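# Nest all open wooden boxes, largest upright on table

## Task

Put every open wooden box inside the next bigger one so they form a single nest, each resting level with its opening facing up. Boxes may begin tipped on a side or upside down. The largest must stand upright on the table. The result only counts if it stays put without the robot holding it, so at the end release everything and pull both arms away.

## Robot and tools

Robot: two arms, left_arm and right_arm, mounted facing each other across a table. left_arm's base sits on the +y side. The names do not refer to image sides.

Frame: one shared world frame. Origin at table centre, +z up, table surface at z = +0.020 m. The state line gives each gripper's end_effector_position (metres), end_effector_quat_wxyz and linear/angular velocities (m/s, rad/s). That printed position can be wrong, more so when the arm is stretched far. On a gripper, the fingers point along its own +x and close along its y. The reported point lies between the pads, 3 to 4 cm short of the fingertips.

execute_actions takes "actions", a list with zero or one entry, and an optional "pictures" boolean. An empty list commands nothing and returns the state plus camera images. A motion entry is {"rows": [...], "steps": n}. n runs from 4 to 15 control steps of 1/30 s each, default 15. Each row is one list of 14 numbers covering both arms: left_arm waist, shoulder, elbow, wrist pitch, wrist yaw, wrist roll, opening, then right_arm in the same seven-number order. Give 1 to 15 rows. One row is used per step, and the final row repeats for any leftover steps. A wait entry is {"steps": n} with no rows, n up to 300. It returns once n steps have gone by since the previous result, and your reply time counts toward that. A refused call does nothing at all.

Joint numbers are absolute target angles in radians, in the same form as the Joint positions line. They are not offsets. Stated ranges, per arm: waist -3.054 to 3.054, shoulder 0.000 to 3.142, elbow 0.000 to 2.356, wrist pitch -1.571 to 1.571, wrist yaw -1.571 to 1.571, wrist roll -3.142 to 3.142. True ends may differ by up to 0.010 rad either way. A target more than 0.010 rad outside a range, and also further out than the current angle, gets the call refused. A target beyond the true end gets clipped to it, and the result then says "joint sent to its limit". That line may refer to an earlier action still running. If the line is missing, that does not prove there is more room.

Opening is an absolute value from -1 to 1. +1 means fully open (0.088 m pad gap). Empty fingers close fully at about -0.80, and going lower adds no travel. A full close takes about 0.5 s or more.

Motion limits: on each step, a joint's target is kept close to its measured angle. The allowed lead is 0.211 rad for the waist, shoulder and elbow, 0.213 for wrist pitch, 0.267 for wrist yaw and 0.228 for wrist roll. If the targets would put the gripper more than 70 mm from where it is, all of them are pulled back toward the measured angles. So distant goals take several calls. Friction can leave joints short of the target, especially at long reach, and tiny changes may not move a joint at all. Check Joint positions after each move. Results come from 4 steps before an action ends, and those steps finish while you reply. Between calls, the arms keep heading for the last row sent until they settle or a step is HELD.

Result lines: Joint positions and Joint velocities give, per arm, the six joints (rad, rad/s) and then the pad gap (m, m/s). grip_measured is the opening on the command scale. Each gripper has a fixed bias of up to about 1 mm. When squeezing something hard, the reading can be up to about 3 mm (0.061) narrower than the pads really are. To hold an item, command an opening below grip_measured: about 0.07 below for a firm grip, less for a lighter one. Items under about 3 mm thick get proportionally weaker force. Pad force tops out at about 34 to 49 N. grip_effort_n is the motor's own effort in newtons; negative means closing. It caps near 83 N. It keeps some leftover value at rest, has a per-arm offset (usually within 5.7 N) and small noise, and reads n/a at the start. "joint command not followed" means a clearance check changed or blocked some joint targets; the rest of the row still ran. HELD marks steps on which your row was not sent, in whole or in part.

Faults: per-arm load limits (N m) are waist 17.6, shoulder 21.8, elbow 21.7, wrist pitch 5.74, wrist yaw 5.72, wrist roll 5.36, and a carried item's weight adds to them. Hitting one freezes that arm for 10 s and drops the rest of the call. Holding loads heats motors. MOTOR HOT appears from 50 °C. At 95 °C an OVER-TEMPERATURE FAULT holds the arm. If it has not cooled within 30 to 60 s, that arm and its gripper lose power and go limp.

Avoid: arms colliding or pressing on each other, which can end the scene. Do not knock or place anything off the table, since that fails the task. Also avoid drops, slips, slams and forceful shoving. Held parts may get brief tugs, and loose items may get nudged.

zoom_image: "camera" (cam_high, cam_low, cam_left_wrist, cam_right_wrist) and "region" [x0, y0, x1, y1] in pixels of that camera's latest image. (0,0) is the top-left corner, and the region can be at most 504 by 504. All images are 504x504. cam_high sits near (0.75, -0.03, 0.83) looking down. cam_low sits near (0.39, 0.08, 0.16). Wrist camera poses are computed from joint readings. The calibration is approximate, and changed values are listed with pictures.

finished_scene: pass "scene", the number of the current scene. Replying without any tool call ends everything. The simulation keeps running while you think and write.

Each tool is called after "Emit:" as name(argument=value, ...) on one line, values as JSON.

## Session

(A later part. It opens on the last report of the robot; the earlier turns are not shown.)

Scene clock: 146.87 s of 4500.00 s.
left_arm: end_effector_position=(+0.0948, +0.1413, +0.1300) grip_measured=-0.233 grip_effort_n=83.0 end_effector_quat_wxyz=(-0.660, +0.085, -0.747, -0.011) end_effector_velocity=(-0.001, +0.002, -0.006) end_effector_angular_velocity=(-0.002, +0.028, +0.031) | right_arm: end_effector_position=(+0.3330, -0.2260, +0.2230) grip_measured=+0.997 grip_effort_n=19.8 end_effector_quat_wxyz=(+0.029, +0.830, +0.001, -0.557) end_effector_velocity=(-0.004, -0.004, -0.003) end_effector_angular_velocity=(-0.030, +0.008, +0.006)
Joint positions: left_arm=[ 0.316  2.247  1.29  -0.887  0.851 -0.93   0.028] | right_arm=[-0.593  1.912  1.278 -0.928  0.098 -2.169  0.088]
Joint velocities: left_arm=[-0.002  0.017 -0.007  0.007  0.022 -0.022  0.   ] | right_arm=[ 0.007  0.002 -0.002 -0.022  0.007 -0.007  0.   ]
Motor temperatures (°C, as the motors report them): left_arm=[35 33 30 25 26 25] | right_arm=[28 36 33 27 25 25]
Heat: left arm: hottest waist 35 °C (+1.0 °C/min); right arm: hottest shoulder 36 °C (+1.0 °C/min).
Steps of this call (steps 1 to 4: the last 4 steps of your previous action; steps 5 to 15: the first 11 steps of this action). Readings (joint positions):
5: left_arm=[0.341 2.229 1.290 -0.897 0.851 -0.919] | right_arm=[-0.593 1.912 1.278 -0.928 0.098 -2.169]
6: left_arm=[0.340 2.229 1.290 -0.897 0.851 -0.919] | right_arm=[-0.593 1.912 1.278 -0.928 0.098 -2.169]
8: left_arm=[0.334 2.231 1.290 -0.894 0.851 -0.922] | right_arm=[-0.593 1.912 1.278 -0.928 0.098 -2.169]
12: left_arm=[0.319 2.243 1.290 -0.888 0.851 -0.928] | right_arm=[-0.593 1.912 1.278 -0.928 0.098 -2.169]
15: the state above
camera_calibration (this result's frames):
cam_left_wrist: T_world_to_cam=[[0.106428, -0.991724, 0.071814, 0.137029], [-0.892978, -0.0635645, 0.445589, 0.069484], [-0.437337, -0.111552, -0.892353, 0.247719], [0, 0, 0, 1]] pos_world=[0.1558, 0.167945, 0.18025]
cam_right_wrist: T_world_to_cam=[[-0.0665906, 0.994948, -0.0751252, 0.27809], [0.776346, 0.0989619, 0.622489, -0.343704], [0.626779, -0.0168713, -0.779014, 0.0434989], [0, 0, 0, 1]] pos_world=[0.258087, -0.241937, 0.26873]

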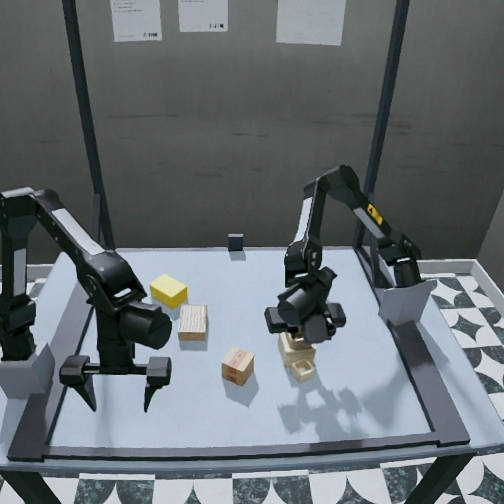

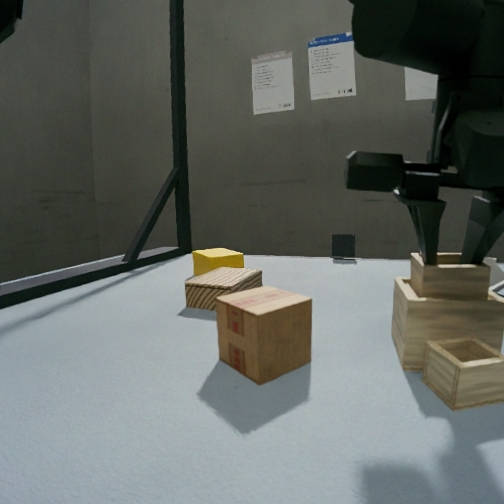

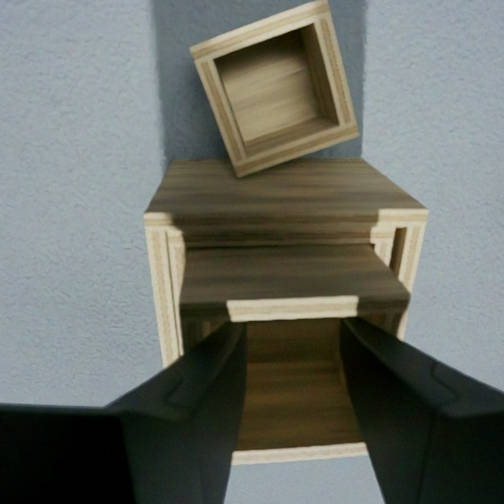

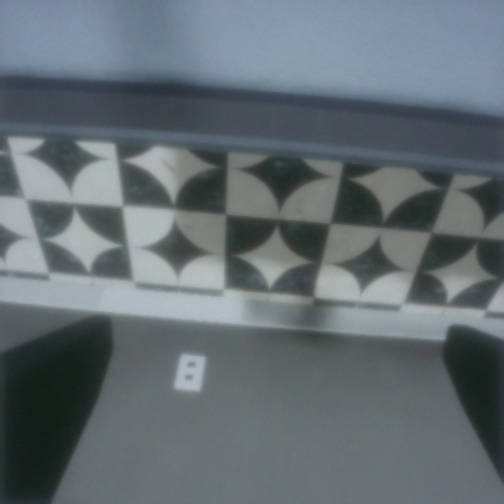

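Emit:
execute_actions(actions=[{"rows":[[0.305,2.275,1.285,-0.88,0.862,-0.94,0.2,-0.593,1.912,1.278,-0.928,0.098,-2.169,1],[0.295,2.29,1.285,-0.872,0.868,-0.945,0.2,-0.593,1.912,1.278,-0.928,0.098,-2.169,1],[0.285,2.305,1.285,-0.864,0.874,-0.95,0.2,-0.593,1.912,1.278,-0.928,0.098,-2.169,1],[0.275,2.32,1.285,-0.856,0.88,-0.955,0.2,-0.593,1.912,1.278,-0.928,0.098,-2.169,1]],"steps":15}], pictures=true)

Scene clock: 147.40 s of 4500.00 s.
left_arm: end_effector_position=(+0.0943, +0.1430, +0.1088) grip_measured=-0.233 grip_effort_n=83.0 end_effector_quat_wxyz=(-0.646, +0.081, -0.759, -0.025) end_effector_velocity=(-0.002, +0.005, -0.003) end_effector_angular_velocity=(+0.026, +0.012, +0.025) | right_arm: end_effector_position=(+0.3330, -0.2260, +0.2230) grip_measured=+0.997 grip_effort_n=19.3 end_effector_quat_wxyz=(+0.029, +0.830, +0.001, -0.557) end_effector_velocity=(-0.000, +0.001, +0.002) end_effector_angular_velocity=(+0.012, +0.000, +0.009)
Joint positions: left_arm=[ 0.283  2.302  1.29  -0.86   0.872 -0.949  0.028] | right_arm=[-0.593  1.912  1.278 -0.928  0.098 -2.169  0.088]
Joint velocities: left_arm=[-0.002  0.007 -0.002 -0.022 -0.007 -0.007  0.   ] | right_arm=[-0.002 -0.007 -0.002  0.007 -0.007 -0.007  0.   ]
Motor temperatures (°C, as the motors report them): left_arm=[35 33 30 25 26 25] | right_arm=[28 36 33 27 25 25]
Heat: left arm: hottest waist 35 °C (+1.0 °C/min); right arm: hottest shoulder 36 °C (+1.0 °C/min).
Steps of this call (steps 1 to 4: the last 4 steps of your previous action; step 5: the robot went on to your last target; steps 6 to 16: the first 11 steps of this action). Readings (joint positions):
6: left_arm=[0.316 2.250 1.290 -0.886 0.852 -0.932] | right_arm=[-0.593 1.912 1.278 -0.928 0.098 -2.169]
7: left_arm=[0.314 2.254 1.290 -0.884 0.853 -0.934] | right_arm=[-0.593 1.912 1.278 -0.928 0.098 -2.169]
9: left_arm=[0.307 2.268 1.290 -0.874 0.860 -0.939] | right_arm=[-0.593 1.912 1.278 -0.928 0.098 -2.169]
13: left_arm=[0.284 2.299 1.290 -0.861 0.872 -0.947] | right_arm=[-0.593 1.912 1.278 -0.928 0.098 -2.169]
16: the state above
camera_calibration (this result's frames):
cam_left_wrist: T_world_to_cam=[[0.120754, -0.991731, 0.0434582, 0.141994], [-0.873928, -0.0854425, 0.478487, 0.0763515], [-0.470817, -0.0957584, -0.877019, 0.227973], [0, 0, 0, 1]] pos_world=[0.156913, 0.169173, 0.157233]
cam_right_wrist: T_world_to_cam=[[-0.0665906, 0.994948, -0.0751252, 0.27809], [0.776346, 0.0989619, 0.622489, -0.343704], [0.626779, -0.0168713, -0.779014, 0.0434989], [0, 0, 0, 1]] pos_world=[0.258087, -0.241937, 0.26873]

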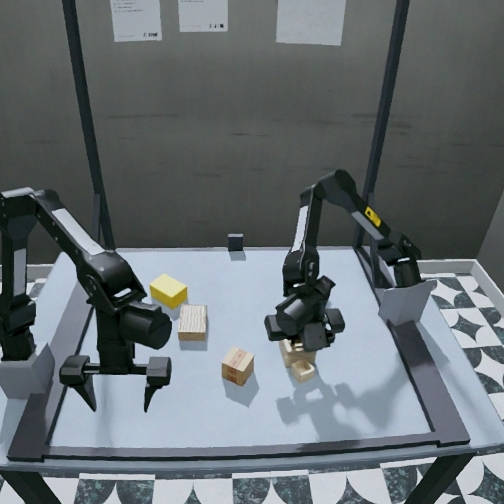

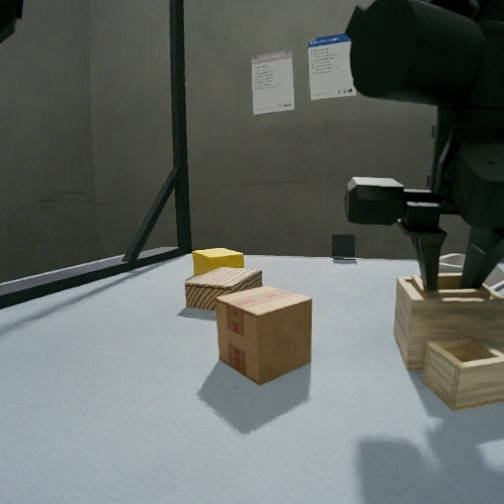

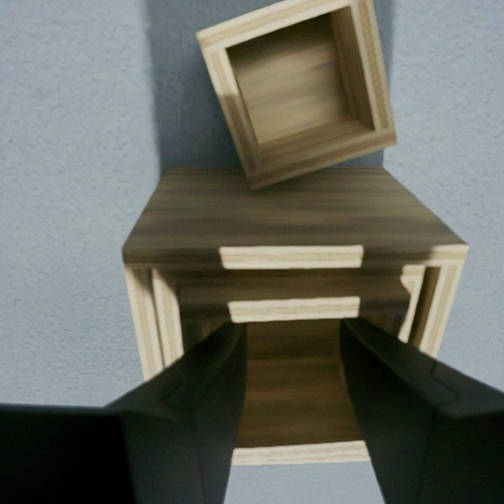

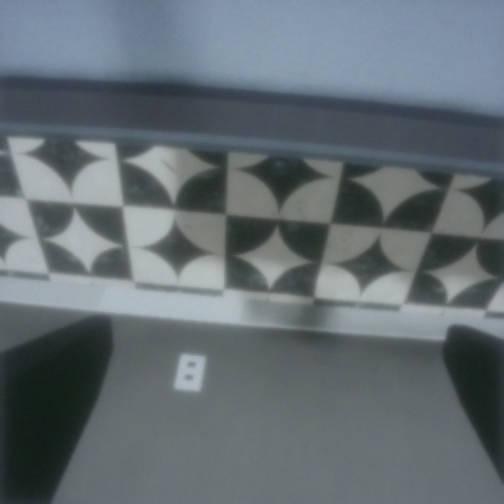

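Deep in. Release, then lift.

Emit:
execute_actions(actions=[{"rows":[[0.278,2.315,1.285,-0.856,0.88,-0.955,-0.4,-0.593,1.912,1.278,-0.928,0.098,-2.169,1],[0.278,2.315,1.285,-0.856,0.88,-0.955,-0.4,-0.593,1.912,1.278,-0.928,0.098,-2.169,1],[0.278,2.315,1.285,-0.856,0.88,-0.955,-0.4,-0.593,1.912,1.278,-0.928,0.098,-2.169,1],[0.278,2.315,1.285,-0.856,0.88,-0.955,-0.7,-0.593,1.912,1.278,-0.928,0.098,-2.169,1]],"steps":12}])

Emit:
execute_actions(actions=[{"rows":[[0.29,2.30,1.285,-0.87,0.87,-0.95,-0.9,-0.593,1.912,1.278,-0.928,0.098,-2.169,1],[0.305,2.275,1.285,-0.88,0.862,-0.94,-0.9,-0.593,1.912,1.278,-0.928,0.098,-2.169,1],[0.32,2.25,1.285,-0.89,0.855,-0.93,-0.9,-0.593,1.912,1.278,-0.928,0.098,-2.169,1],[0.335,2.225,1.285,-0.9,0.85,-0.92,-0.9,-0.593,1.912,1.278,-0.928,0.098,-2.169,1],[0.35,2.2,1.29,-0.91,0.84,-0.91,-0.9,-0.593,1.912,1.278,-0.928,0.098,-2.169,1],[0.37,2.18,1.30,-0.92,0.83,-0.9,-0.9,-0.593,1.912,1.278,-0.928,0.098,-2.169,1],[0.39,2.17,1.32,-0.93,0.82,-0.9,-0.9,-0.593,1.912,1.278,-0.928,0.098,-2.169,1]],"steps":15}])

Emit:
execute_actions(actions=[{"rows":[[0.5,2.25,1.40,-1.1,0.76,-0.7,-0.9,-0.593,1.912,1.278,-0.928,0.098,-2.169,1],[0.52,2.36,1.45,-1.15,0.74,-0.6,-0.9,-0.593,1.912,1.278,-0.928,0.098,-2.169,1]],"steps":15}])

Emit:
execute_actions(actions=[{"steps":10}], pictures=true)

Scene clock: 148.03 s of 4500.00 s.
left_arm: end_effector_position=(+0.0936, +0.1428, +0.1067) grip_measured=-0.536 grip_effort_n=-19.8 end_effector_quat_wxyz=(-0.644, +0.081, -0.760, -0.026) end_effector_velocity=(-0.010, +0.002, -0.006) end_effector_angular_velocity=(+0.038, +0.014, +0.015) | right_arm: end_effector_position=(+0.3330, -0.2260, +0.2230) grip_measured=+0.997 grip_effort_n=19.3 end_effector_quat_wxyz=(+0.029, +0.830, +0.001, -0.557) end_effector_velocity=(+0.001, +0.002, +0.002) end_effector_angular_velocity=(-0.003, -0.012, +0.024)
Joint positions: left_arm=[ 0.278  2.306  1.289 -0.856  0.876 -0.952  0.013] | right_arm=[-0.593  1.912  1.278 -0.928  0.098 -2.169  0.088]
Joint velocities: left_arm=[-0.027 -0.007 -0.007 -0.022 -0.007 -0.022 -0.06 ] | right_arm=[ 0.002 -0.002  0.002  0.007  0.007 -0.022 -0.   ]
Motor temperatures (°C, as the motors report them): left_arm=[35 33 30 25 26 25] | right_arm=[28 36 33 27 25 25]
Heat: left arm: hottest waist 35 °C (+1.0 °C/min); right arm: hottest shoulder 36 °C (+1.0 °C/min).
Steps of this call (steps 1 to 4: the last 4 steps of your previous action; steps 5 to 11: the robot went on to your last target; steps 12 to 19: the first 8 steps of this action). Readings (joint positions):
12: left_arm=[0.282 2.306 1.290 -0.856 0.875 -0.951] | right_arm=[-0.593 1.912 1.278 -0.928 0.098 -2.169]
13: left_arm=[0.282 2.306 1.290 -0.856 0.875 -0.951] | right_arm=[-0.593 1.912 1.278 -0.928 0.098 -2.169]
15: left_arm=[0.282 2.306 1.290 -0.856 0.875 -0.951] | right_arm=[-0.593 1.912 1.278 -0.928 0.098 -2.169]
19: the state above

Scene clock: 148.53 s of 4500.00 s.
left_arm: end_effector_position=(+0.1023, +0.1386, +0.1603) grip_measured=-0.789 grip_effort_n=-83.5 end_effector_quat_wxyz=(-0.677, +0.100, -0.729, +0.010) end_effector_velocity=(+0.028, -0.040, +0.155) end_effector_angular_velocity=(-0.273, -0.325, -0.098) | right_arm: end_effector_position=(+0.3330, -0.2260, +0.2230) grip_measured=+0.997 grip_effort_n=19.3 end_effector_quat_wxyz=(+0.029, +0.830, +0.001, -0.557) end_effector_velocity=(-0.005, -0.001, -0.001) end_effector_angular_velocity=(+0.001, +0.023, +0.011)
Joint positions: left_arm=[ 0.375  2.196  1.309 -0.916  0.833 -0.91   0.   ] | right_arm=[-0.593  1.912  1.278 -0.928  0.098 -2.169  0.088]
Joint velocities: left_arm=[ 0.237 -0.281  0.144 -0.081 -0.081  0.066  0.   ] | right_arm=[ 0.002 -0.007 -0.007 -0.007 -0.022 -0.007 -0.   ]
Motor temperatures (°C, as the motors report them): left_arm=[35 33 30 25 26 25] | right_arm=[28 36 34 27 25 25]
Heat: left arm: hottest waist 35 °C (+1.0 °C/min); right arm: hottest shoulder 36 °C (+1.0 °C/min).
Steps of this call (steps 1 to 4: the last 4 steps of your previous action; steps 5 to 15: the first 11 steps of this action). Readings (joint positions):
5: left_arm=[0.278 2.306 1.289 -0.856 0.876 -0.952] | right_arm=[-0.593 1.912 1.278 -0.928 0.098 -2.169]
6: left_arm=[0.278 2.306 1.289 -0.859 0.876 -0.952] | right_arm=[-0.593 1.912 1.278 -0.928 0.098 -2.169]
8: left_arm=[0.287 2.297 1.288 -0.872 0.870 -0.945] | right_arm=[-0.593 1.912 1.278 -0.928 0.098 -2.169]
12: left_arm=[0.337 2.238 1.291 -0.906 0.844 -0.920] | right_arm=[-0.593 1.912 1.278 -0.928 0.098 -2.169]
15: the state above

Scene clock: 149.03 s of 4500.00 s.
left_arm: end_effector_position=(+0.1430, +0.1821, +0.1755) grip_measured=-0.789 grip_effort_n=-83.5 end_effector_quat_wxyz=(-0.666, +0.066, -0.743, -0.009) end_effector_velocity=(-0.006, -0.013, +0.004) end_effector_angular_velocity=(+0.016, +0.032, -0.142) | right_arm: end_effector_position=(+0.3330, -0.2260, +0.2230) grip_measured=+0.997 grip_effort_n=19.3 end_effector_quat_wxyz=(+0.029, +0.830, +0.001, -0.557) end_effector_velocity=(-0.000, -0.003, +0.000) end_effector_angular_velocity=(-0.003, +0.010, -0.001)
Joint positions: left_arm=[ 0.519  2.344  1.429 -1.135  0.748 -0.623  0.   ] | right_arm=[-0.593  1.912  1.278 -0.928  0.098 -2.169  0.088]
Joint velocities: left_arm=[-0.027  0.037  0.095 -0.11   0.007  0.154 -0.   ] | right_arm=[-0.007 -0.002 -0.002 -0.007 -0.007 -0.007  0.   ]
Motor temperatures (°C, as the motors report them): left_arm=[35 33 30 25 26 25] | right_arm=[28 36 34 27 25 25]
Heat: left arm: hottest waist 35 °C (+1.0 °C/min); right arm: hottest shoulder 36 °C (+1.0 °C/min).
Steps of this call (steps 1 to 4: the last 4 steps of your previous action; steps 5 to 15: the first 11 steps of this action). Readings (joint positions):
5: left_arm=[0.389 2.186 1.323 -0.946 0.821 -0.879] | right_arm=[-0.593 1.912 1.278 -0.928 0.098 -2.169]
6: left_arm=[0.400 2.205 1.343 -0.997 0.807 -0.829] | right_arm=[-0.593 1.912 1.278 -0.928 0.098 -2.169]
8: left_arm=[0.445 2.257 1.393 -1.053 0.782 -0.737] | right_arm=[-0.593 1.912 1.278 -0.928 0.098 -2.169]
12: left_arm=[0.514 2.330 1.421 -1.119 0.751 -0.649] | right_arm=[-0.593 1.912 1.278 -0.928 0.098 -2.169]
15: the state above

Scene clock: 149.37 s of 4500.00 s.
left_arm: end_effector_position=(+0.1429, +0.1811, +0.1761) grip_measured=-0.789 grip_effort_n=-83.5 end_effector_quat_wxyz=(-0.666, +0.058, -0.744, -0.005) end_effector_velocity=(-0.001, +0.005, -0.005) end_effector_angular_velocity=(+0.019, +0.015, +0.006) | right_arm: end_effector_position=(+0.3330, -0.2260, +0.2230) grip_measured=+0.997 grip_effort_n=19.3 end_effector_quat_wxyz=(+0.029, +0.830, +0.001, -0.557) end_effector_velocity=(-0.003, -0.001, -0.003) end_effector_angular_velocity=(-0.007, +0.026, +0.019)
Joint positions: left_arm=[ 0.517  2.349  1.441 -1.147  0.744 -0.604  0.   ] | right_arm=[-0.593  1.912  1.278 -0.928  0.098 -2.169  0.088]
Joint velocities: left_arm=[-0.002  0.012 -0.007 -0.007 -0.007  0.007 -0.   ] | right_arm=[-0.002  0.002 -0.002 -0.007 -0.022 -0.022 -0.   ]
Motor temperatures (°C, as the motors report them): left_arm=[35 33 30 25 26 25] | right_arm=[28 36 34 27 25 25]
Heat: left arm: hottest waist 35 °C (+1.0 °C/min); right arm: hottest shoulder 36 °C (+1.0 °C/min).
Kept back: nothing.
Steps of this call (steps 1 to 4: the last 4 steps of your previous action; steps 5 to 10: the robot went on to your last target). Readings (joint positions):
1: left_arm=[0.518 2.345 1.432 -1.138 0.748 -0.618] | right_arm=[-0.593 1.912 1.278 -0.928 0.098 -2.169]
2: left_arm=[0.518 2.345 1.435 -1.140 0.747 -0.614] | right_arm=[-0.593 1.912 1.278 -0.928 0.098 -2.169]
4: left_arm=[0.517 2.345 1.440 -1.143 0.746 -0.609] | right_arm=[-0.593 1.912 1.278 -0.928 0.098 -2.169]
8: left_arm=[0.517 2.348 1.441 -1.147 0.744 -0.605] | right_arm=[-0.593 1.912 1.278 -0.928 0.098 -2.169]
10: the state above
camera_calibration (this result's frames):
cam_left_wrist: T_world_to_cam=[[0.0583437, -0.997252, 0.0456512, 0.180479], [-0.901314, -0.0329593, 0.43191, 0.0925054], [-0.429218, -0.0663453, -0.900761, 0.306397], [0, 0, 0, 1]] pos_world=[0.204358, 0.20336, 0.227797]
cam_right_wrist: T_world_to_cam=[[-0.0665906, 0.994948, -0.0751252, 0.27809], [0.776346, 0.0989619, 0.622489, -0.343704], [0.626779, -0.0168713, -0.779014, 0.0434989], [0, 0, 0, 1]] pos_world=[0.258087, -0.241937, 0.26873]

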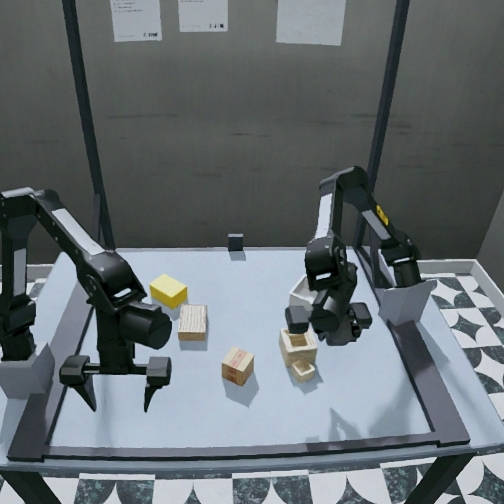

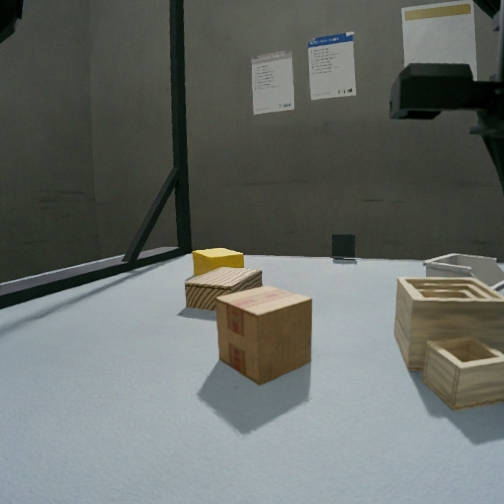

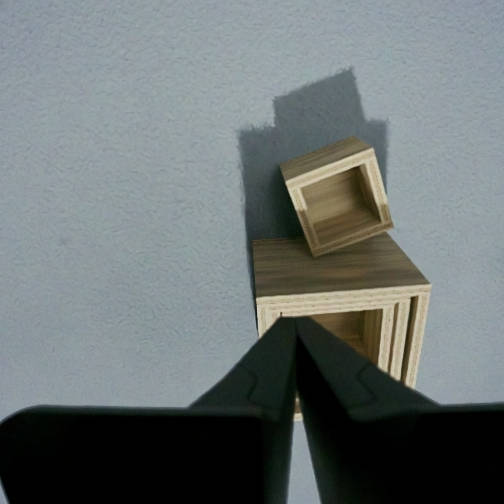

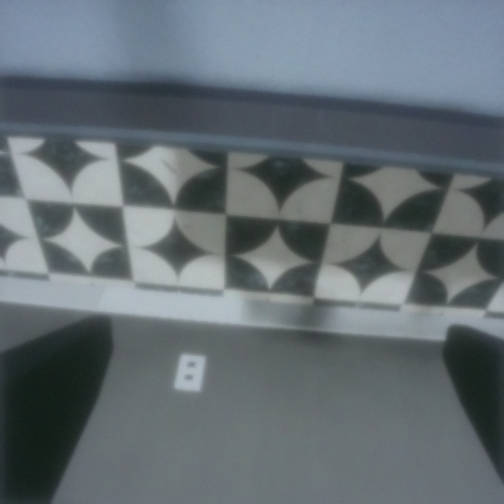

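Emit:
execute_actions(actions=[{"rows":[[0.40,2.48,1.43,-1.0,0.76,-1.0,-0.9,-0.593,1.912,1.278,-0.928,0.098,-2.169,1]],"steps":15}])

Emit:
execute_actions(actions=[{"steps":8}], pictures=true)

Scene clock: 150.10 s of 4500.00 s.
left_arm: end_effector_position=(+0.1468, +0.1751, +0.1129) grip_measured=-0.789 grip_effort_n=-83.5 end_effector_quat_wxyz=(-0.645, +0.119, -0.743, -0.134) end_effector_velocity=(+0.011, -0.005, +0.006) end_effector_angular_velocity=(-0.025, -0.024, +0.245) | right_arm: end_effector_position=(+0.3330, -0.2260, +0.2230) grip_measured=+0.997 grip_effort_n=19.3 end_effector_quat_wxyz=(+0.029, +0.830, +0.001, -0.557) end_effector_velocity=(-0.002, -0.003, -0.001) end_effector_angular_velocity=(-0.016, +0.018, +0.000)
Joint positions: left_arm=[ 0.396  2.47   1.43  -1.01   0.755 -0.964  0.   ] | right_arm=[-0.593  1.912  1.278 -0.928  0.098 -2.169  0.088]
Joint velocities: left_arm=[ 0.027 -0.002 -0.002  0.051  0.022 -0.256 -0.   ] | right_arm=[-0.002  0.002  0.002 -0.022 -0.007 -0.007 -0.   ]
Motor temperatures (°C, as the motors report them): left_arm=[35 33 30 25 26 25] | right_arm=[28 36 34 27 25 25]
Heat: left arm: hottest waist 35 °C (+1.0 °C/min); right arm: hottest shoulder 36 °C (+1.0 °C/min).
Steps of this call (steps 1 to 11: the robot went on to your last target; steps 12 to 22: the first 11 steps of this action). Readings (joint positions):
12: left_arm=[0.515 2.359 1.442 -1.140 0.744 -0.627] | right_arm=[-0.593 1.912 1.278 -0.928 0.098 -2.169]
13: left_arm=[0.503 2.373 1.443 -1.105 0.745 -0.679] | right_arm=[-0.593 1.912 1.278 -0.928 0.098 -2.169]
15: left_arm=[0.462 2.412 1.446 -1.051 0.749 -0.775] | right_arm=[-0.593 1.912 1.278 -0.928 0.098 -2.169]
19: left_arm=[0.400 2.466 1.431 -1.022 0.753 -0.921] | right_arm=[-0.593 1.912 1.278 -0.928 0.098 -2.169]
22: the state above

Scene clock: 150.37 s of 4500.00 s.
left_arm: end_effector_position=(+0.1482, +0.1746, +0.1131) grip_measured=-0.789 grip_effort_n=-83.5 end_effector_quat_wxyz=(-0.644, +0.130, -0.741, -0.141) end_effector_velocity=(+0.001, +0.000, -0.001) end_effector_angular_velocity=(+0.009, -0.008, +0.029) | right_arm: end_effector_position=(+0.3330, -0.2260, +0.2230) grip_measured=+0.997 grip_effort_n=19.3 end_effector_quat_wxyz=(+0.029, +0.830, +0.001, -0.557) end_effector_velocity=(-0.001, -0.002, -0.000) end_effector_angular_velocity=(-0.010, +0.011, +0.017)
Joint positions: left_arm=[ 0.398  2.471  1.43  -1.003  0.756 -0.993  0.   ] | right_arm=[-0.593  1.912  1.278 -0.928  0.098 -2.169  0.088]
Joint velocities: left_arm=[-0.002 -0.002 -0.002  0.007 -0.007 -0.037 -0.   ] | right_arm=[-0.002 -0.002 -0.002 -0.007 -0.007 -0.022 -0.   ]
Motor temperatures (°C, as the motors report them): left_arm=[35 33 30 25 26 25] | right_arm=[28 36 34 27 25 25]
Heat: left arm: hottest waist 35 °C (+1.0 °C/min); right arm: hottest shoulder 36 °C (+1.0 °C/min).
Kept back: nothing.
Steps of this call (steps 1 to 4: the last 4 steps of your previous action; steps 5 to 8: the robot went on to your last target). Readings (joint positions):
1: left_arm=[0.397 2.470 1.430 -1.008 0.756 -0.972] | right_arm=[-0.593 1.912 1.278 -0.928 0.098 -2.169]
2: left_arm=[0.398 2.470 1.430 -1.006 0.756 -0.978] | right_arm=[-0.593 1.912 1.278 -0.928 0.098 -2.169]
4: left_arm=[0.398 2.470 1.430 -1.005 0.756 -0.986] | right_arm=[-0.593 1.912 1.278 -0.928 0.098 -2.169]
8: the state above
camera_calibration (this result's frames):
cam_left_wrist: T_world_to_cam=[[0.34186, -0.937411, -0.0662768, 0.136778], [-0.827972, -0.333807, 0.450595, 0.163837], [-0.444516, -0.099165, -0.890265, 0.258363], [0, 0, 0, 1]] pos_world=[0.20374, 0.208528, 0.165252]
cam_right_wrist: T_world_to_cam=[[-0.0665906, 0.994948, -0.0751252, 0.27809], [0.776346, 0.0989619, 0.622489, -0.343704], [0.626779, -0.0168713, -0.779014, 0.0434989], [0, 0, 0, 1]] pos_world=[0.258087, -0.241937, 0.26873]

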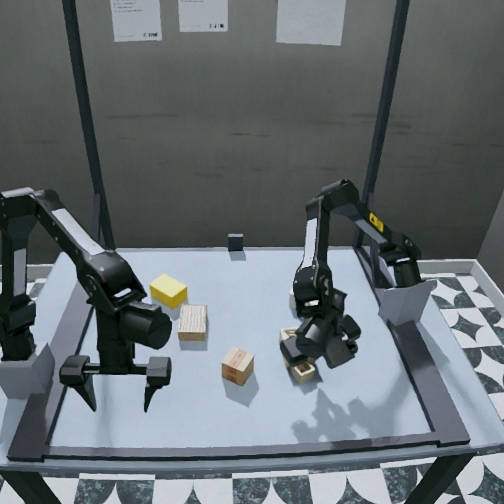

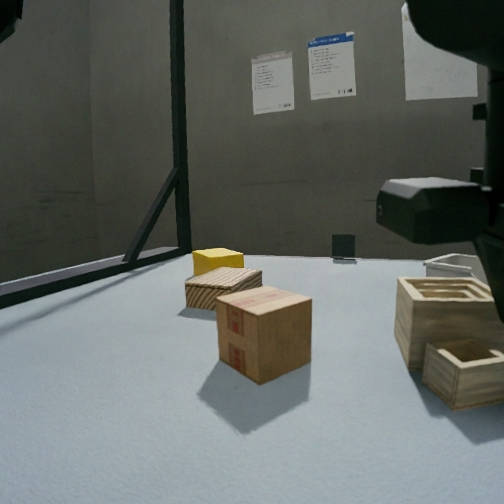

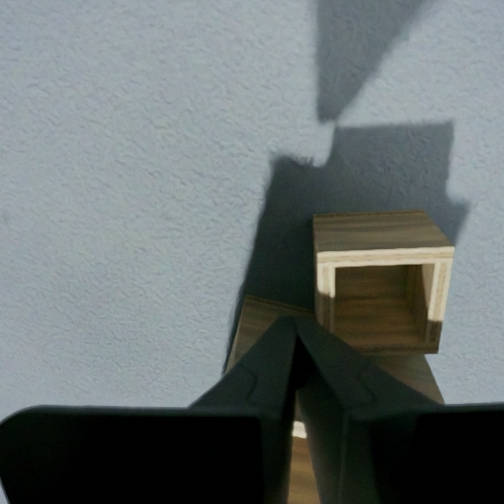

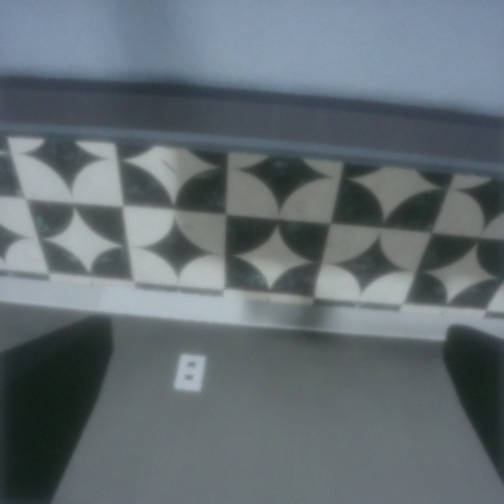

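Emit:
execute_actions(actions=[{"rows":[[0.43,2.46,1.43,-1.0,0.88,-0.93,-0.9,-0.593,1.912,1.278,-0.928,0.098,-2.169,1]],"steps":15}])

Emit:
execute_actions(actions=[{"steps":8}], pictures=true)

Scene clock: 151.00 s of 4500.00 s.
left_arm: end_effector_position=(+0.1453, +0.1637, +0.1218) grip_measured=-0.789 grip_effort_n=-83.5 end_effector_quat_wxyz=(-0.617, +0.155, -0.766, -0.092) end_effector_velocity=(-0.005, -0.005, +0.003) end_effector_angular_velocity=(-0.044, +0.030, -0.010) | right_arm: end_effector_position=(+0.3330, -0.2260, +0.2230) grip_measured=+0.997 grip_effort_n=18.8 end_effector_quat_wxyz=(+0.029, +0.830, +0.001, -0.557) end_effector_velocity=(-0.001, -0.002, -0.000) end_effector_angular_velocity=(+0.001, +0.010, -0.010)
Joint positions: left_arm=[ 0.425  2.471  1.43  -1.001  0.869 -0.937  0.   ] | right_arm=[-0.593  1.912  1.278 -0.928  0.098 -2.169  0.088]
Joint velocities: left_arm=[ 0.002 -0.002 -0.002 -0.007  0.051  0.022 -0.   ] | right_arm=[-0.002 -0.002 -0.002 -0.007 -0.007  0.007 -0.   ]
Motor temperatures (°C, as the motors report them): left_arm=[35 33 30 25 26 25] | right_arm=[28 36 34 27 25 25]
Heat: left arm: hottest waist 35 °C (+1.0 °C/min); right arm: hottest shoulder 36 °C (+1.0 °C/min).
Steps of this call (steps 1 to 8: the robot went on to your last target; steps 9 to 19: the first 11 steps of this action). Readings (joint positions):
9: left_arm=[0.399 2.471 1.430 -1.002 0.768 -0.992] | right_arm=[-0.593 1.912 1.278 -0.928 0.098 -2.169]
10: left_arm=[0.402 2.471 1.430 -1.002 0.797 -0.978] | right_arm=[-0.593 1.912 1.278 -0.928 0.098 -2.169]
12: left_arm=[0.411 2.471 1.430 -1.002 0.831 -0.959] | right_arm=[-0.593 1.912 1.278 -0.928 0.098 -2.169]
16: left_arm=[0.424 2.471 1.430 -1.001 0.860 -0.942] | right_arm=[-0.593 1.912 1.278 -0.928 0.098 -2.169]
19: the state above

Scene clock: 151.27 s of 4500.00 s.
left_arm: end_effector_position=(+0.1448, +0.1630, +0.1220) grip_measured=-0.789 grip_effort_n=-83.5 end_effector_quat_wxyz=(-0.616, +0.155, -0.767, -0.089) end_effector_velocity=(-0.005, +0.004, -0.002) end_effector_angular_velocity=(+0.028, +0.017, +0.032) | right_arm: end_effector_position=(+0.3330, -0.2260, +0.2230) grip_measured=+0.997 grip_effort_n=20.2 end_effector_quat_wxyz=(+0.029, +0.830, +0.001, -0.557) end_effector_velocity=(+0.002, +0.001, +0.002) end_effector_angular_velocity=(+0.004, -0.012, +0.006)
Joint positions: left_arm=[ 0.425  2.471  1.43  -1.001  0.875 -0.933  0.   ] | right_arm=[-0.593  1.912  1.278 -0.928  0.098 -2.169  0.088]
Joint velocities: left_arm=[-0.007 -0.002 -0.007 -0.022 -0.007 -0.022 -0.001] | right_arm=[-0.002 -0.002  0.002  0.007  0.007 -0.007 -0.   ]
Motor temperatures (°C, as the motors report them): left_arm=[35 33 30 25 26 25] | right_arm=[28 36 34 27 25 25]
Heat: left arm: hottest waist 35 °C (+1.0 °C/min); right arm: hottest shoulder 36 °C (+1.0 °C/min).
Kept back: nothing.
Steps of this call (steps 1 to 4: the last 4 steps of your previous action; steps 5 to 8: the robot went on to your last target). Readings (joint positions):
1: left_arm=[0.425 2.471 1.430 -1.001 0.871 -0.936] | right_arm=[-0.593 1.912 1.278 -0.928 0.098 -2.169]
2: left_arm=[0.425 2.471 1.430 -1.001 0.872 -0.935] | right_arm=[-0.593 1.912 1.278 -0.928 0.098 -2.169]
4: left_arm=[0.425 2.471 1.430 -1.001 0.873 -0.935] | right_arm=[-0.593 1.912 1.278 -0.928 0.098 -2.169]
8: the state above
camera_calibration (this result's frames):
cam_left_wrist: T_world_to_cam=[[0.314403, -0.948698, 0.0335243, 0.12125], [-0.808922, -0.249265, 0.532458, 0.126622], [-0.496785, -0.194525, -0.845792, 0.281255], [0, 0, 0, 1]] pos_world=[0.204029, 0.201303, 0.166397]
cam_right_wrist: T_world_to_cam=[[-0.0665906, 0.994948, -0.0751252, 0.27809], [0.776346, 0.0989619, 0.622489, -0.343704], [0.626779, -0.0168713, -0.779014, 0.0434989], [0, 0, 0, 1]] pos_world=[0.258087, -0.241937, 0.26873]

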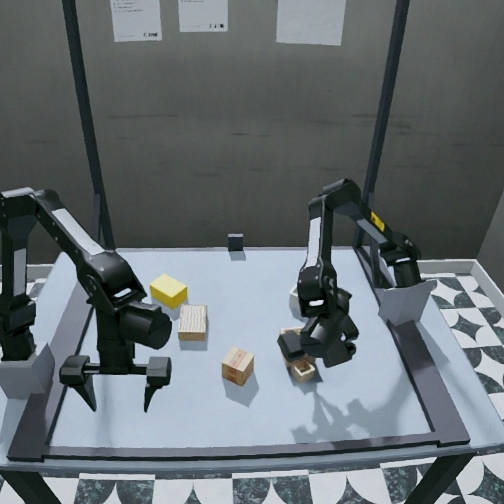

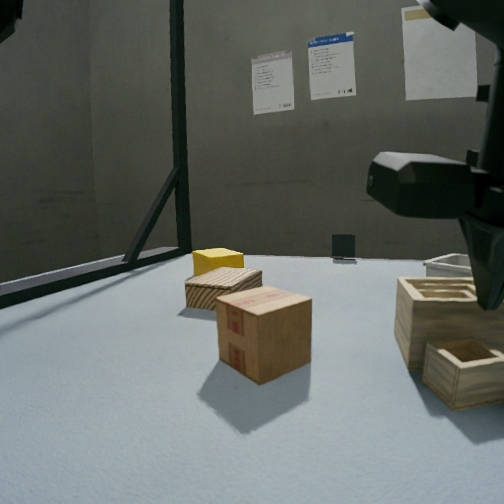

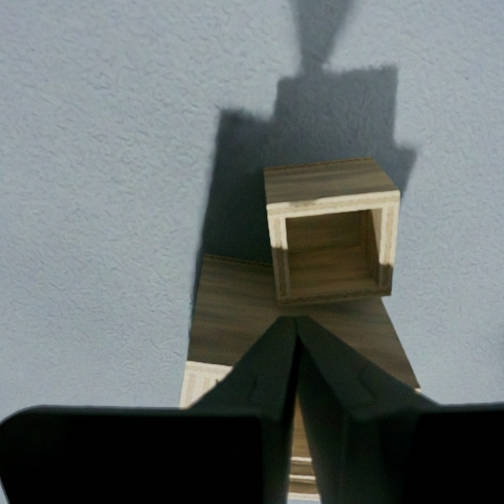

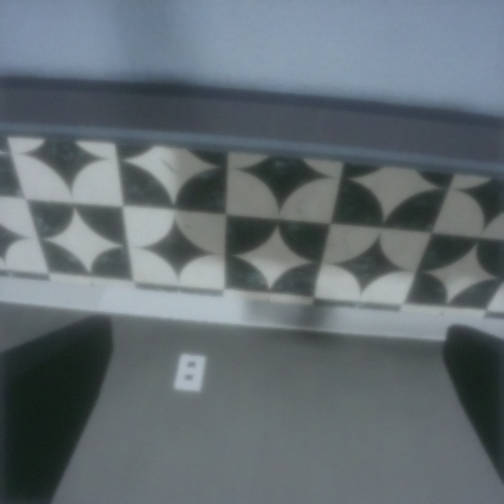

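Emit:
execute_actions(actions=[{"rows":[[0.44,2.475,1.43,-0.895,0.915,-0.96,-0.9,-0.593,1.912,1.278,-0.928,0.098,-2.169,1]],"steps":15}])

Emit:
execute_actions(actions=[{"steps":6}], pictures=true)

Scene clock: 151.80 s of 4500.00 s.
left_arm: end_effector_position=(+0.1573, +0.1511, +0.1247) grip_measured=-0.789 grip_effort_n=-83.5 end_effector_quat_wxyz=(-0.626, +0.170, -0.760, -0.048) end_effector_velocity=(+0.000, -0.006, -0.001) end_effector_angular_velocity=(-0.035, +0.013, +0.018) | right_arm: end_effector_position=(+0.3330, -0.2260, +0.2230) grip_measured=+0.997 grip_effort_n=19.3 end_effector_quat_wxyz=(+0.029, +0.830, +0.001, -0.557) end_effector_velocity=(-0.005, +0.001, +0.000) end_effector_angular_velocity=(+0.011, +0.020, -0.001)
Joint positions: left_arm=[ 0.435  2.471  1.43  -0.903  0.909 -0.955  0.   ] | right_arm=[-0.593  1.912  1.278 -0.928  0.098 -2.169  0.088]
Joint velocities: left_arm=[-0.002  0.002 -0.007  0.037  0.037 -0.037 -0.   ] | right_arm=[ 0.002 -0.007 -0.002 -0.007 -0.022  0.007  0.   ]
Motor temperatures (°C, as the motors report them): left_arm=[35 33 30 25 26 25] | right_arm=[28 36 34 27 25 25]
Heat: left arm: hottest waist 35 °C (+1.0 °C/min); right arm: hottest shoulder 36 °C (+1.0 °C/min).
Steps of this call (steps 1 to 5: the robot went on to your last target; steps 6 to 16: the first 11 steps of this action). Readings (joint positions):
6: left_arm=[0.426 2.471 1.430 -0.993 0.880 -0.934] | right_arm=[-0.593 1.912 1.278 -0.928 0.098 -2.169]
7: left_arm=[0.426 2.471 1.430 -0.969 0.888 -0.938] | right_arm=[-0.593 1.912 1.278 -0.928 0.098 -2.169]
9: left_arm=[0.430 2.471 1.430 -0.935 0.897 -0.945] | right_arm=[-0.593 1.912 1.278 -0.928 0.098 -2.169]
13: left_arm=[0.435 2.471 1.430 -0.911 0.906 -0.953] | right_arm=[-0.593 1.912 1.278 -0.928 0.098 -2.169]
16: the state above

Scene clock: 152.00 s of 4500.00 s.
left_arm: end_effector_position=(+0.1578, +0.1505, +0.1247) grip_measured=-0.789 grip_effort_n=-83.5 end_effector_quat_wxyz=(-0.626, +0.170, -0.759, -0.046) end_effector_velocity=(+0.000, -0.002, -0.001) end_effector_angular_velocity=(-0.011, -0.004, -0.005) | right_arm: end_effector_position=(+0.3330, -0.2260, +0.2230) grip_measured=+0.997 grip_effort_n=19.3 end_effector_quat_wxyz=(+0.029, +0.830, +0.001, -0.557) end_effector_velocity=(+0.000, -0.003, +0.000) end_effector_angular_velocity=(-0.012, -0.002, +0.001)
Joint positions: left_arm=[ 0.435  2.471  1.43  -0.898  0.91  -0.957  0.   ] | right_arm=[-0.593  1.912  1.278 -0.928  0.098 -2.169  0.088]
Joint velocities: left_arm=[-0.002 -0.002 -0.007  0.022  0.007 -0.007 -0.   ] | right_arm=[-0.002 -0.002 -0.002 -0.007  0.007 -0.007 -0.   ]
Motor temperatures (°C, as the motors report them): left_arm=[35 33 30 25 26 25] | right_arm=[28 36 34 27 25 25]
Heat: left arm: hottest waist 35 °C (+1.0 °C/min); right arm: hottest shoulder 36 °C (+1.0 °C/min).
Kept back: nothing.
Steps of this call (steps 1 to 4: the last 4 steps of your previous action; steps 5 to 6: the robot went on to your last target). Readings (joint positions):
1: left_arm=[0.435 2.471 1.430 -0.901 0.910 -0.956] | right_arm=[-0.593 1.912 1.278 -0.928 0.098 -2.169]
2: left_arm=[0.435 2.471 1.430 -0.900 0.910 -0.956] | right_arm=[-0.593 1.912 1.278 -0.928 0.098 -2.169]
4: left_arm=[0.435 2.471 1.430 -0.899 0.910 -0.957] | right_arm=[-0.593 1.912 1.278 -0.928 0.098 -2.169]
6: the state above
camera_calibration (this result's frames):
cam_left_wrist: T_world_to_cam=[[0.282318, -0.951412, 0.122928, 0.0995993], [-0.837596, -0.181993, 0.515083, 0.129054], [-0.467684, -0.248382, -0.848279, 0.291419], [0, 0, 0, 1]] pos_world=[0.216268, 0.19063, 0.168487]
cam_right_wrist: T_world_to_cam=[[-0.0665906, 0.994948, -0.0751252, 0.27809], [0.776346, 0.0989619, 0.622489, -0.343704], [0.626779, -0.0168713, -0.779014, 0.0434989], [0, 0, 0, 1]] pos_world=[0.258087, -0.241937, 0.26873]

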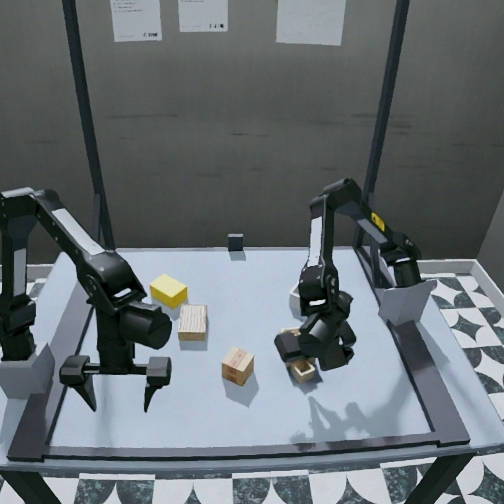

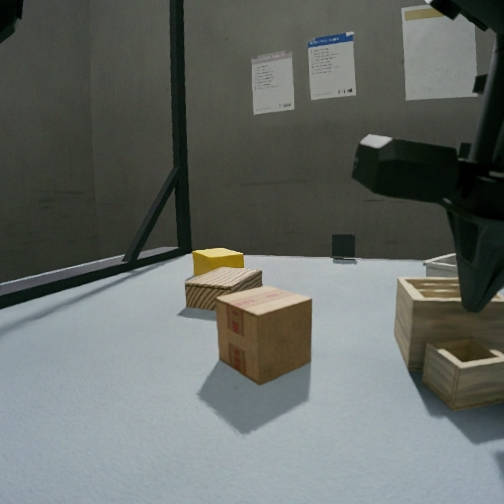

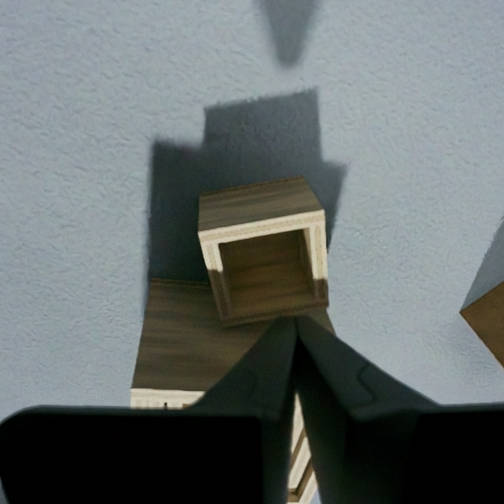

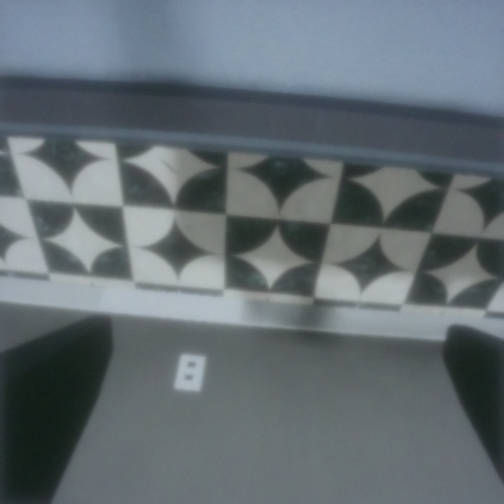

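Emit:
execute_actions(actions=[{"rows":[[0.395,2.475,1.385,-0.835,0.925,-1.13,-0.9,-0.593,1.912,1.278,-0.928,0.098,-2.169,1]],"steps":15}])

Emit:
execute_actions(actions=[{"steps":6}], pictures=true)

Scene clock: 152.67 s of 4500.00 s.
left_arm: end_effector_position=(+0.1492, +0.1488, +0.1084) grip_measured=-0.789 grip_effort_n=-83.5 end_effector_quat_wxyz=(-0.612, +0.201, -0.758, -0.097) end_effector_velocity=(-0.001, +0.001, -0.003) end_effector_angular_velocity=(+0.006, +0.016, +0.072) | right_arm: end_effector_position=(+0.3330, -0.2260, +0.2230) grip_measured=+0.997 grip_effort_n=19.3 end_effector_quat_wxyz=(+0.029, +0.830, +0.001, -0.557) end_effector_velocity=(-0.002, -0.003, -0.000) end_effector_angular_velocity=(+0.001, +0.010, -0.010)
Joint positions: left_arm=[ 0.394  2.471  1.393 -0.84   0.921 -1.118  0.   ] | right_arm=[-0.593  1.912  1.278 -0.928  0.098 -2.169  0.088]
Joint velocities: left_arm=[-0.002 -0.002 -0.017  0.022  0.007 -0.081 -0.   ] | right_arm=[-0.002 -0.007 -0.007 -0.007 -0.007  0.007  0.   ]
Motor temperatures (°C, as the motors report them): left_arm=[35 33 30 25 26 25] | right_arm=[28 36 34 27 25 25]
Heat: left arm: hottest waist 35 °C (+1.0 °C/min); right arm: hottest shoulder 36 °C (+1.0 °C/min).
Steps of this call (steps 1 to 9: the robot went on to your last target; steps 10 to 20: the first 11 steps of this action). Readings (joint positions):
10: left_arm=[0.435 2.471 1.426 -0.889 0.912 -0.978] | right_arm=[-0.593 1.912 1.278 -0.928 0.098 -2.169]
11: left_arm=[0.431 2.471 1.419 -0.875 0.914 -1.016] | right_arm=[-0.593 1.912 1.278 -0.928 0.098 -2.169]
13: left_arm=[0.418 2.471 1.408 -0.860 0.917 -1.063] | right_arm=[-0.593 1.912 1.278 -0.928 0.098 -2.169]
17: left_arm=[0.395 2.471 1.394 -0.845 0.920 -1.105] | right_arm=[-0.593 1.912 1.278 -0.928 0.098 -2.169]
20: the state above

Scene clock: 152.87 s of 4500.00 s.
left_arm: end_effector_position=(+0.1492, +0.1492, +0.1080) grip_measured=-0.789 grip_effort_n=-83.5 end_effector_quat_wxyz=(-0.612, +0.203, -0.758, -0.099) end_effector_velocity=(-0.001, +0.001, -0.001) end_effector_angular_velocity=(+0.015, +0.004, +0.024) | right_arm: end_effector_position=(+0.3330, -0.2260, +0.2230) grip_measured=+0.997 grip_effort_n=19.3 end_effector_quat_wxyz=(+0.029, +0.830, +0.001, -0.557) end_effector_velocity=(-0.003, -0.001, -0.001) end_effector_angular_velocity=(-0.003, +0.023, +0.020)
Joint positions: left_arm=[ 0.394  2.471  1.39  -0.838  0.921 -1.125  0.   ] | right_arm=[-0.593  1.912  1.278 -0.928  0.098 -2.169  0.088]
Joint velocities: left_arm=[-0.002 -0.002 -0.002 -0.007 -0.007 -0.022 -0.   ] | right_arm=[-0.002 -0.002 -0.002 -0.007 -0.022 -0.022 -0.   ]
Motor temperatures (°C, as the motors report them): left_arm=[35 33 30 25 26 25] | right_arm=[28 36 34 27 25 25]
Heat: left arm: hottest waist 35 °C (+1.0 °C/min); right arm: hottest shoulder 36 °C (+1.0 °C/min).
Kept back: nothing.
Steps of this call (steps 1 to 4: the last 4 steps of your previous action; steps 5 to 6: the robot went on to your last target). Readings (joint positions):
1: left_arm=[0.394 2.471 1.392 -0.839 0.921 -1.120] | right_arm=[-0.593 1.912 1.278 -0.928 0.098 -2.169]
2: left_arm=[0.394 2.471 1.392 -0.839 0.921 -1.121] | right_arm=[-0.593 1.912 1.278 -0.928 0.098 -2.169]
4: left_arm=[0.394 2.471 1.391 -0.838 0.921 -1.124] | right_arm=[-0.593 1.912 1.278 -0.928 0.098 -2.169]
6: the state above
camera_calibration (this result's frames):
cam_left_wrist: T_world_to_cam=[[0.397267, -0.91441, 0.0776722, 0.0850332], [-0.789997, -0.297687, 0.535992, 0.138172], [-0.466995, -0.274293, -0.840642, 0.275789], [0, 0, 0, 1]] pos_world=[0.204167, 0.194534, 0.151176]
cam_right_wrist: T_world_to_cam=[[-0.0665906, 0.994948, -0.0751252, 0.27809], [0.776346, 0.0989619, 0.622489, -0.343704], [0.626779, -0.0168713, -0.779014, 0.0434989], [0, 0, 0, 1]] pos_world=[0.258087, -0.241937, 0.26873]

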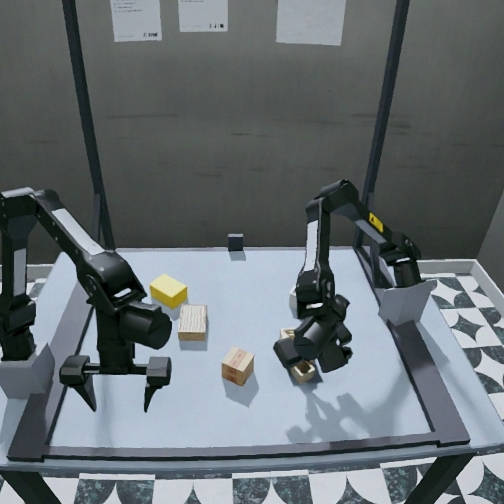

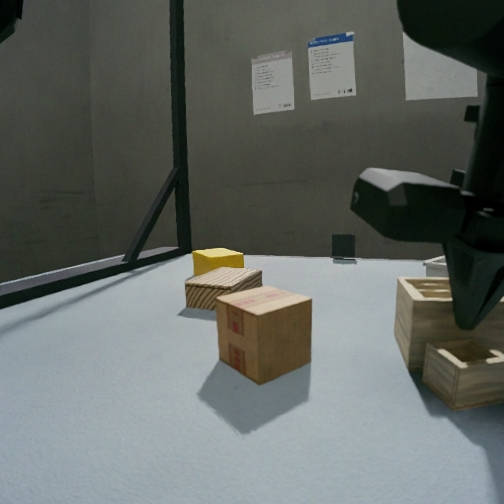

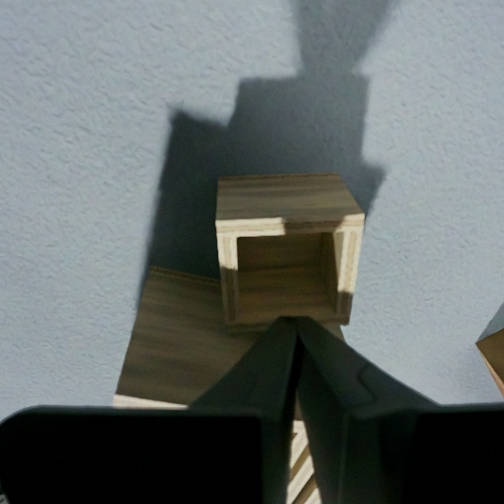

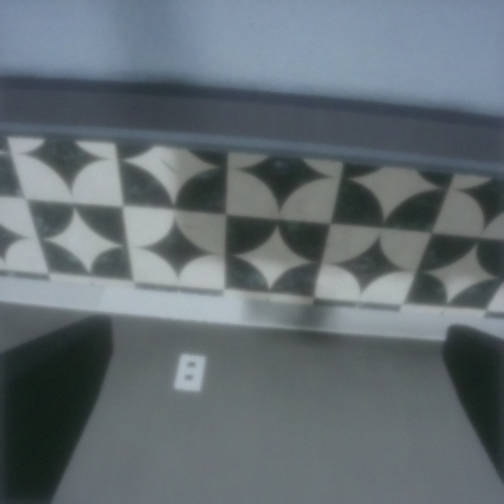

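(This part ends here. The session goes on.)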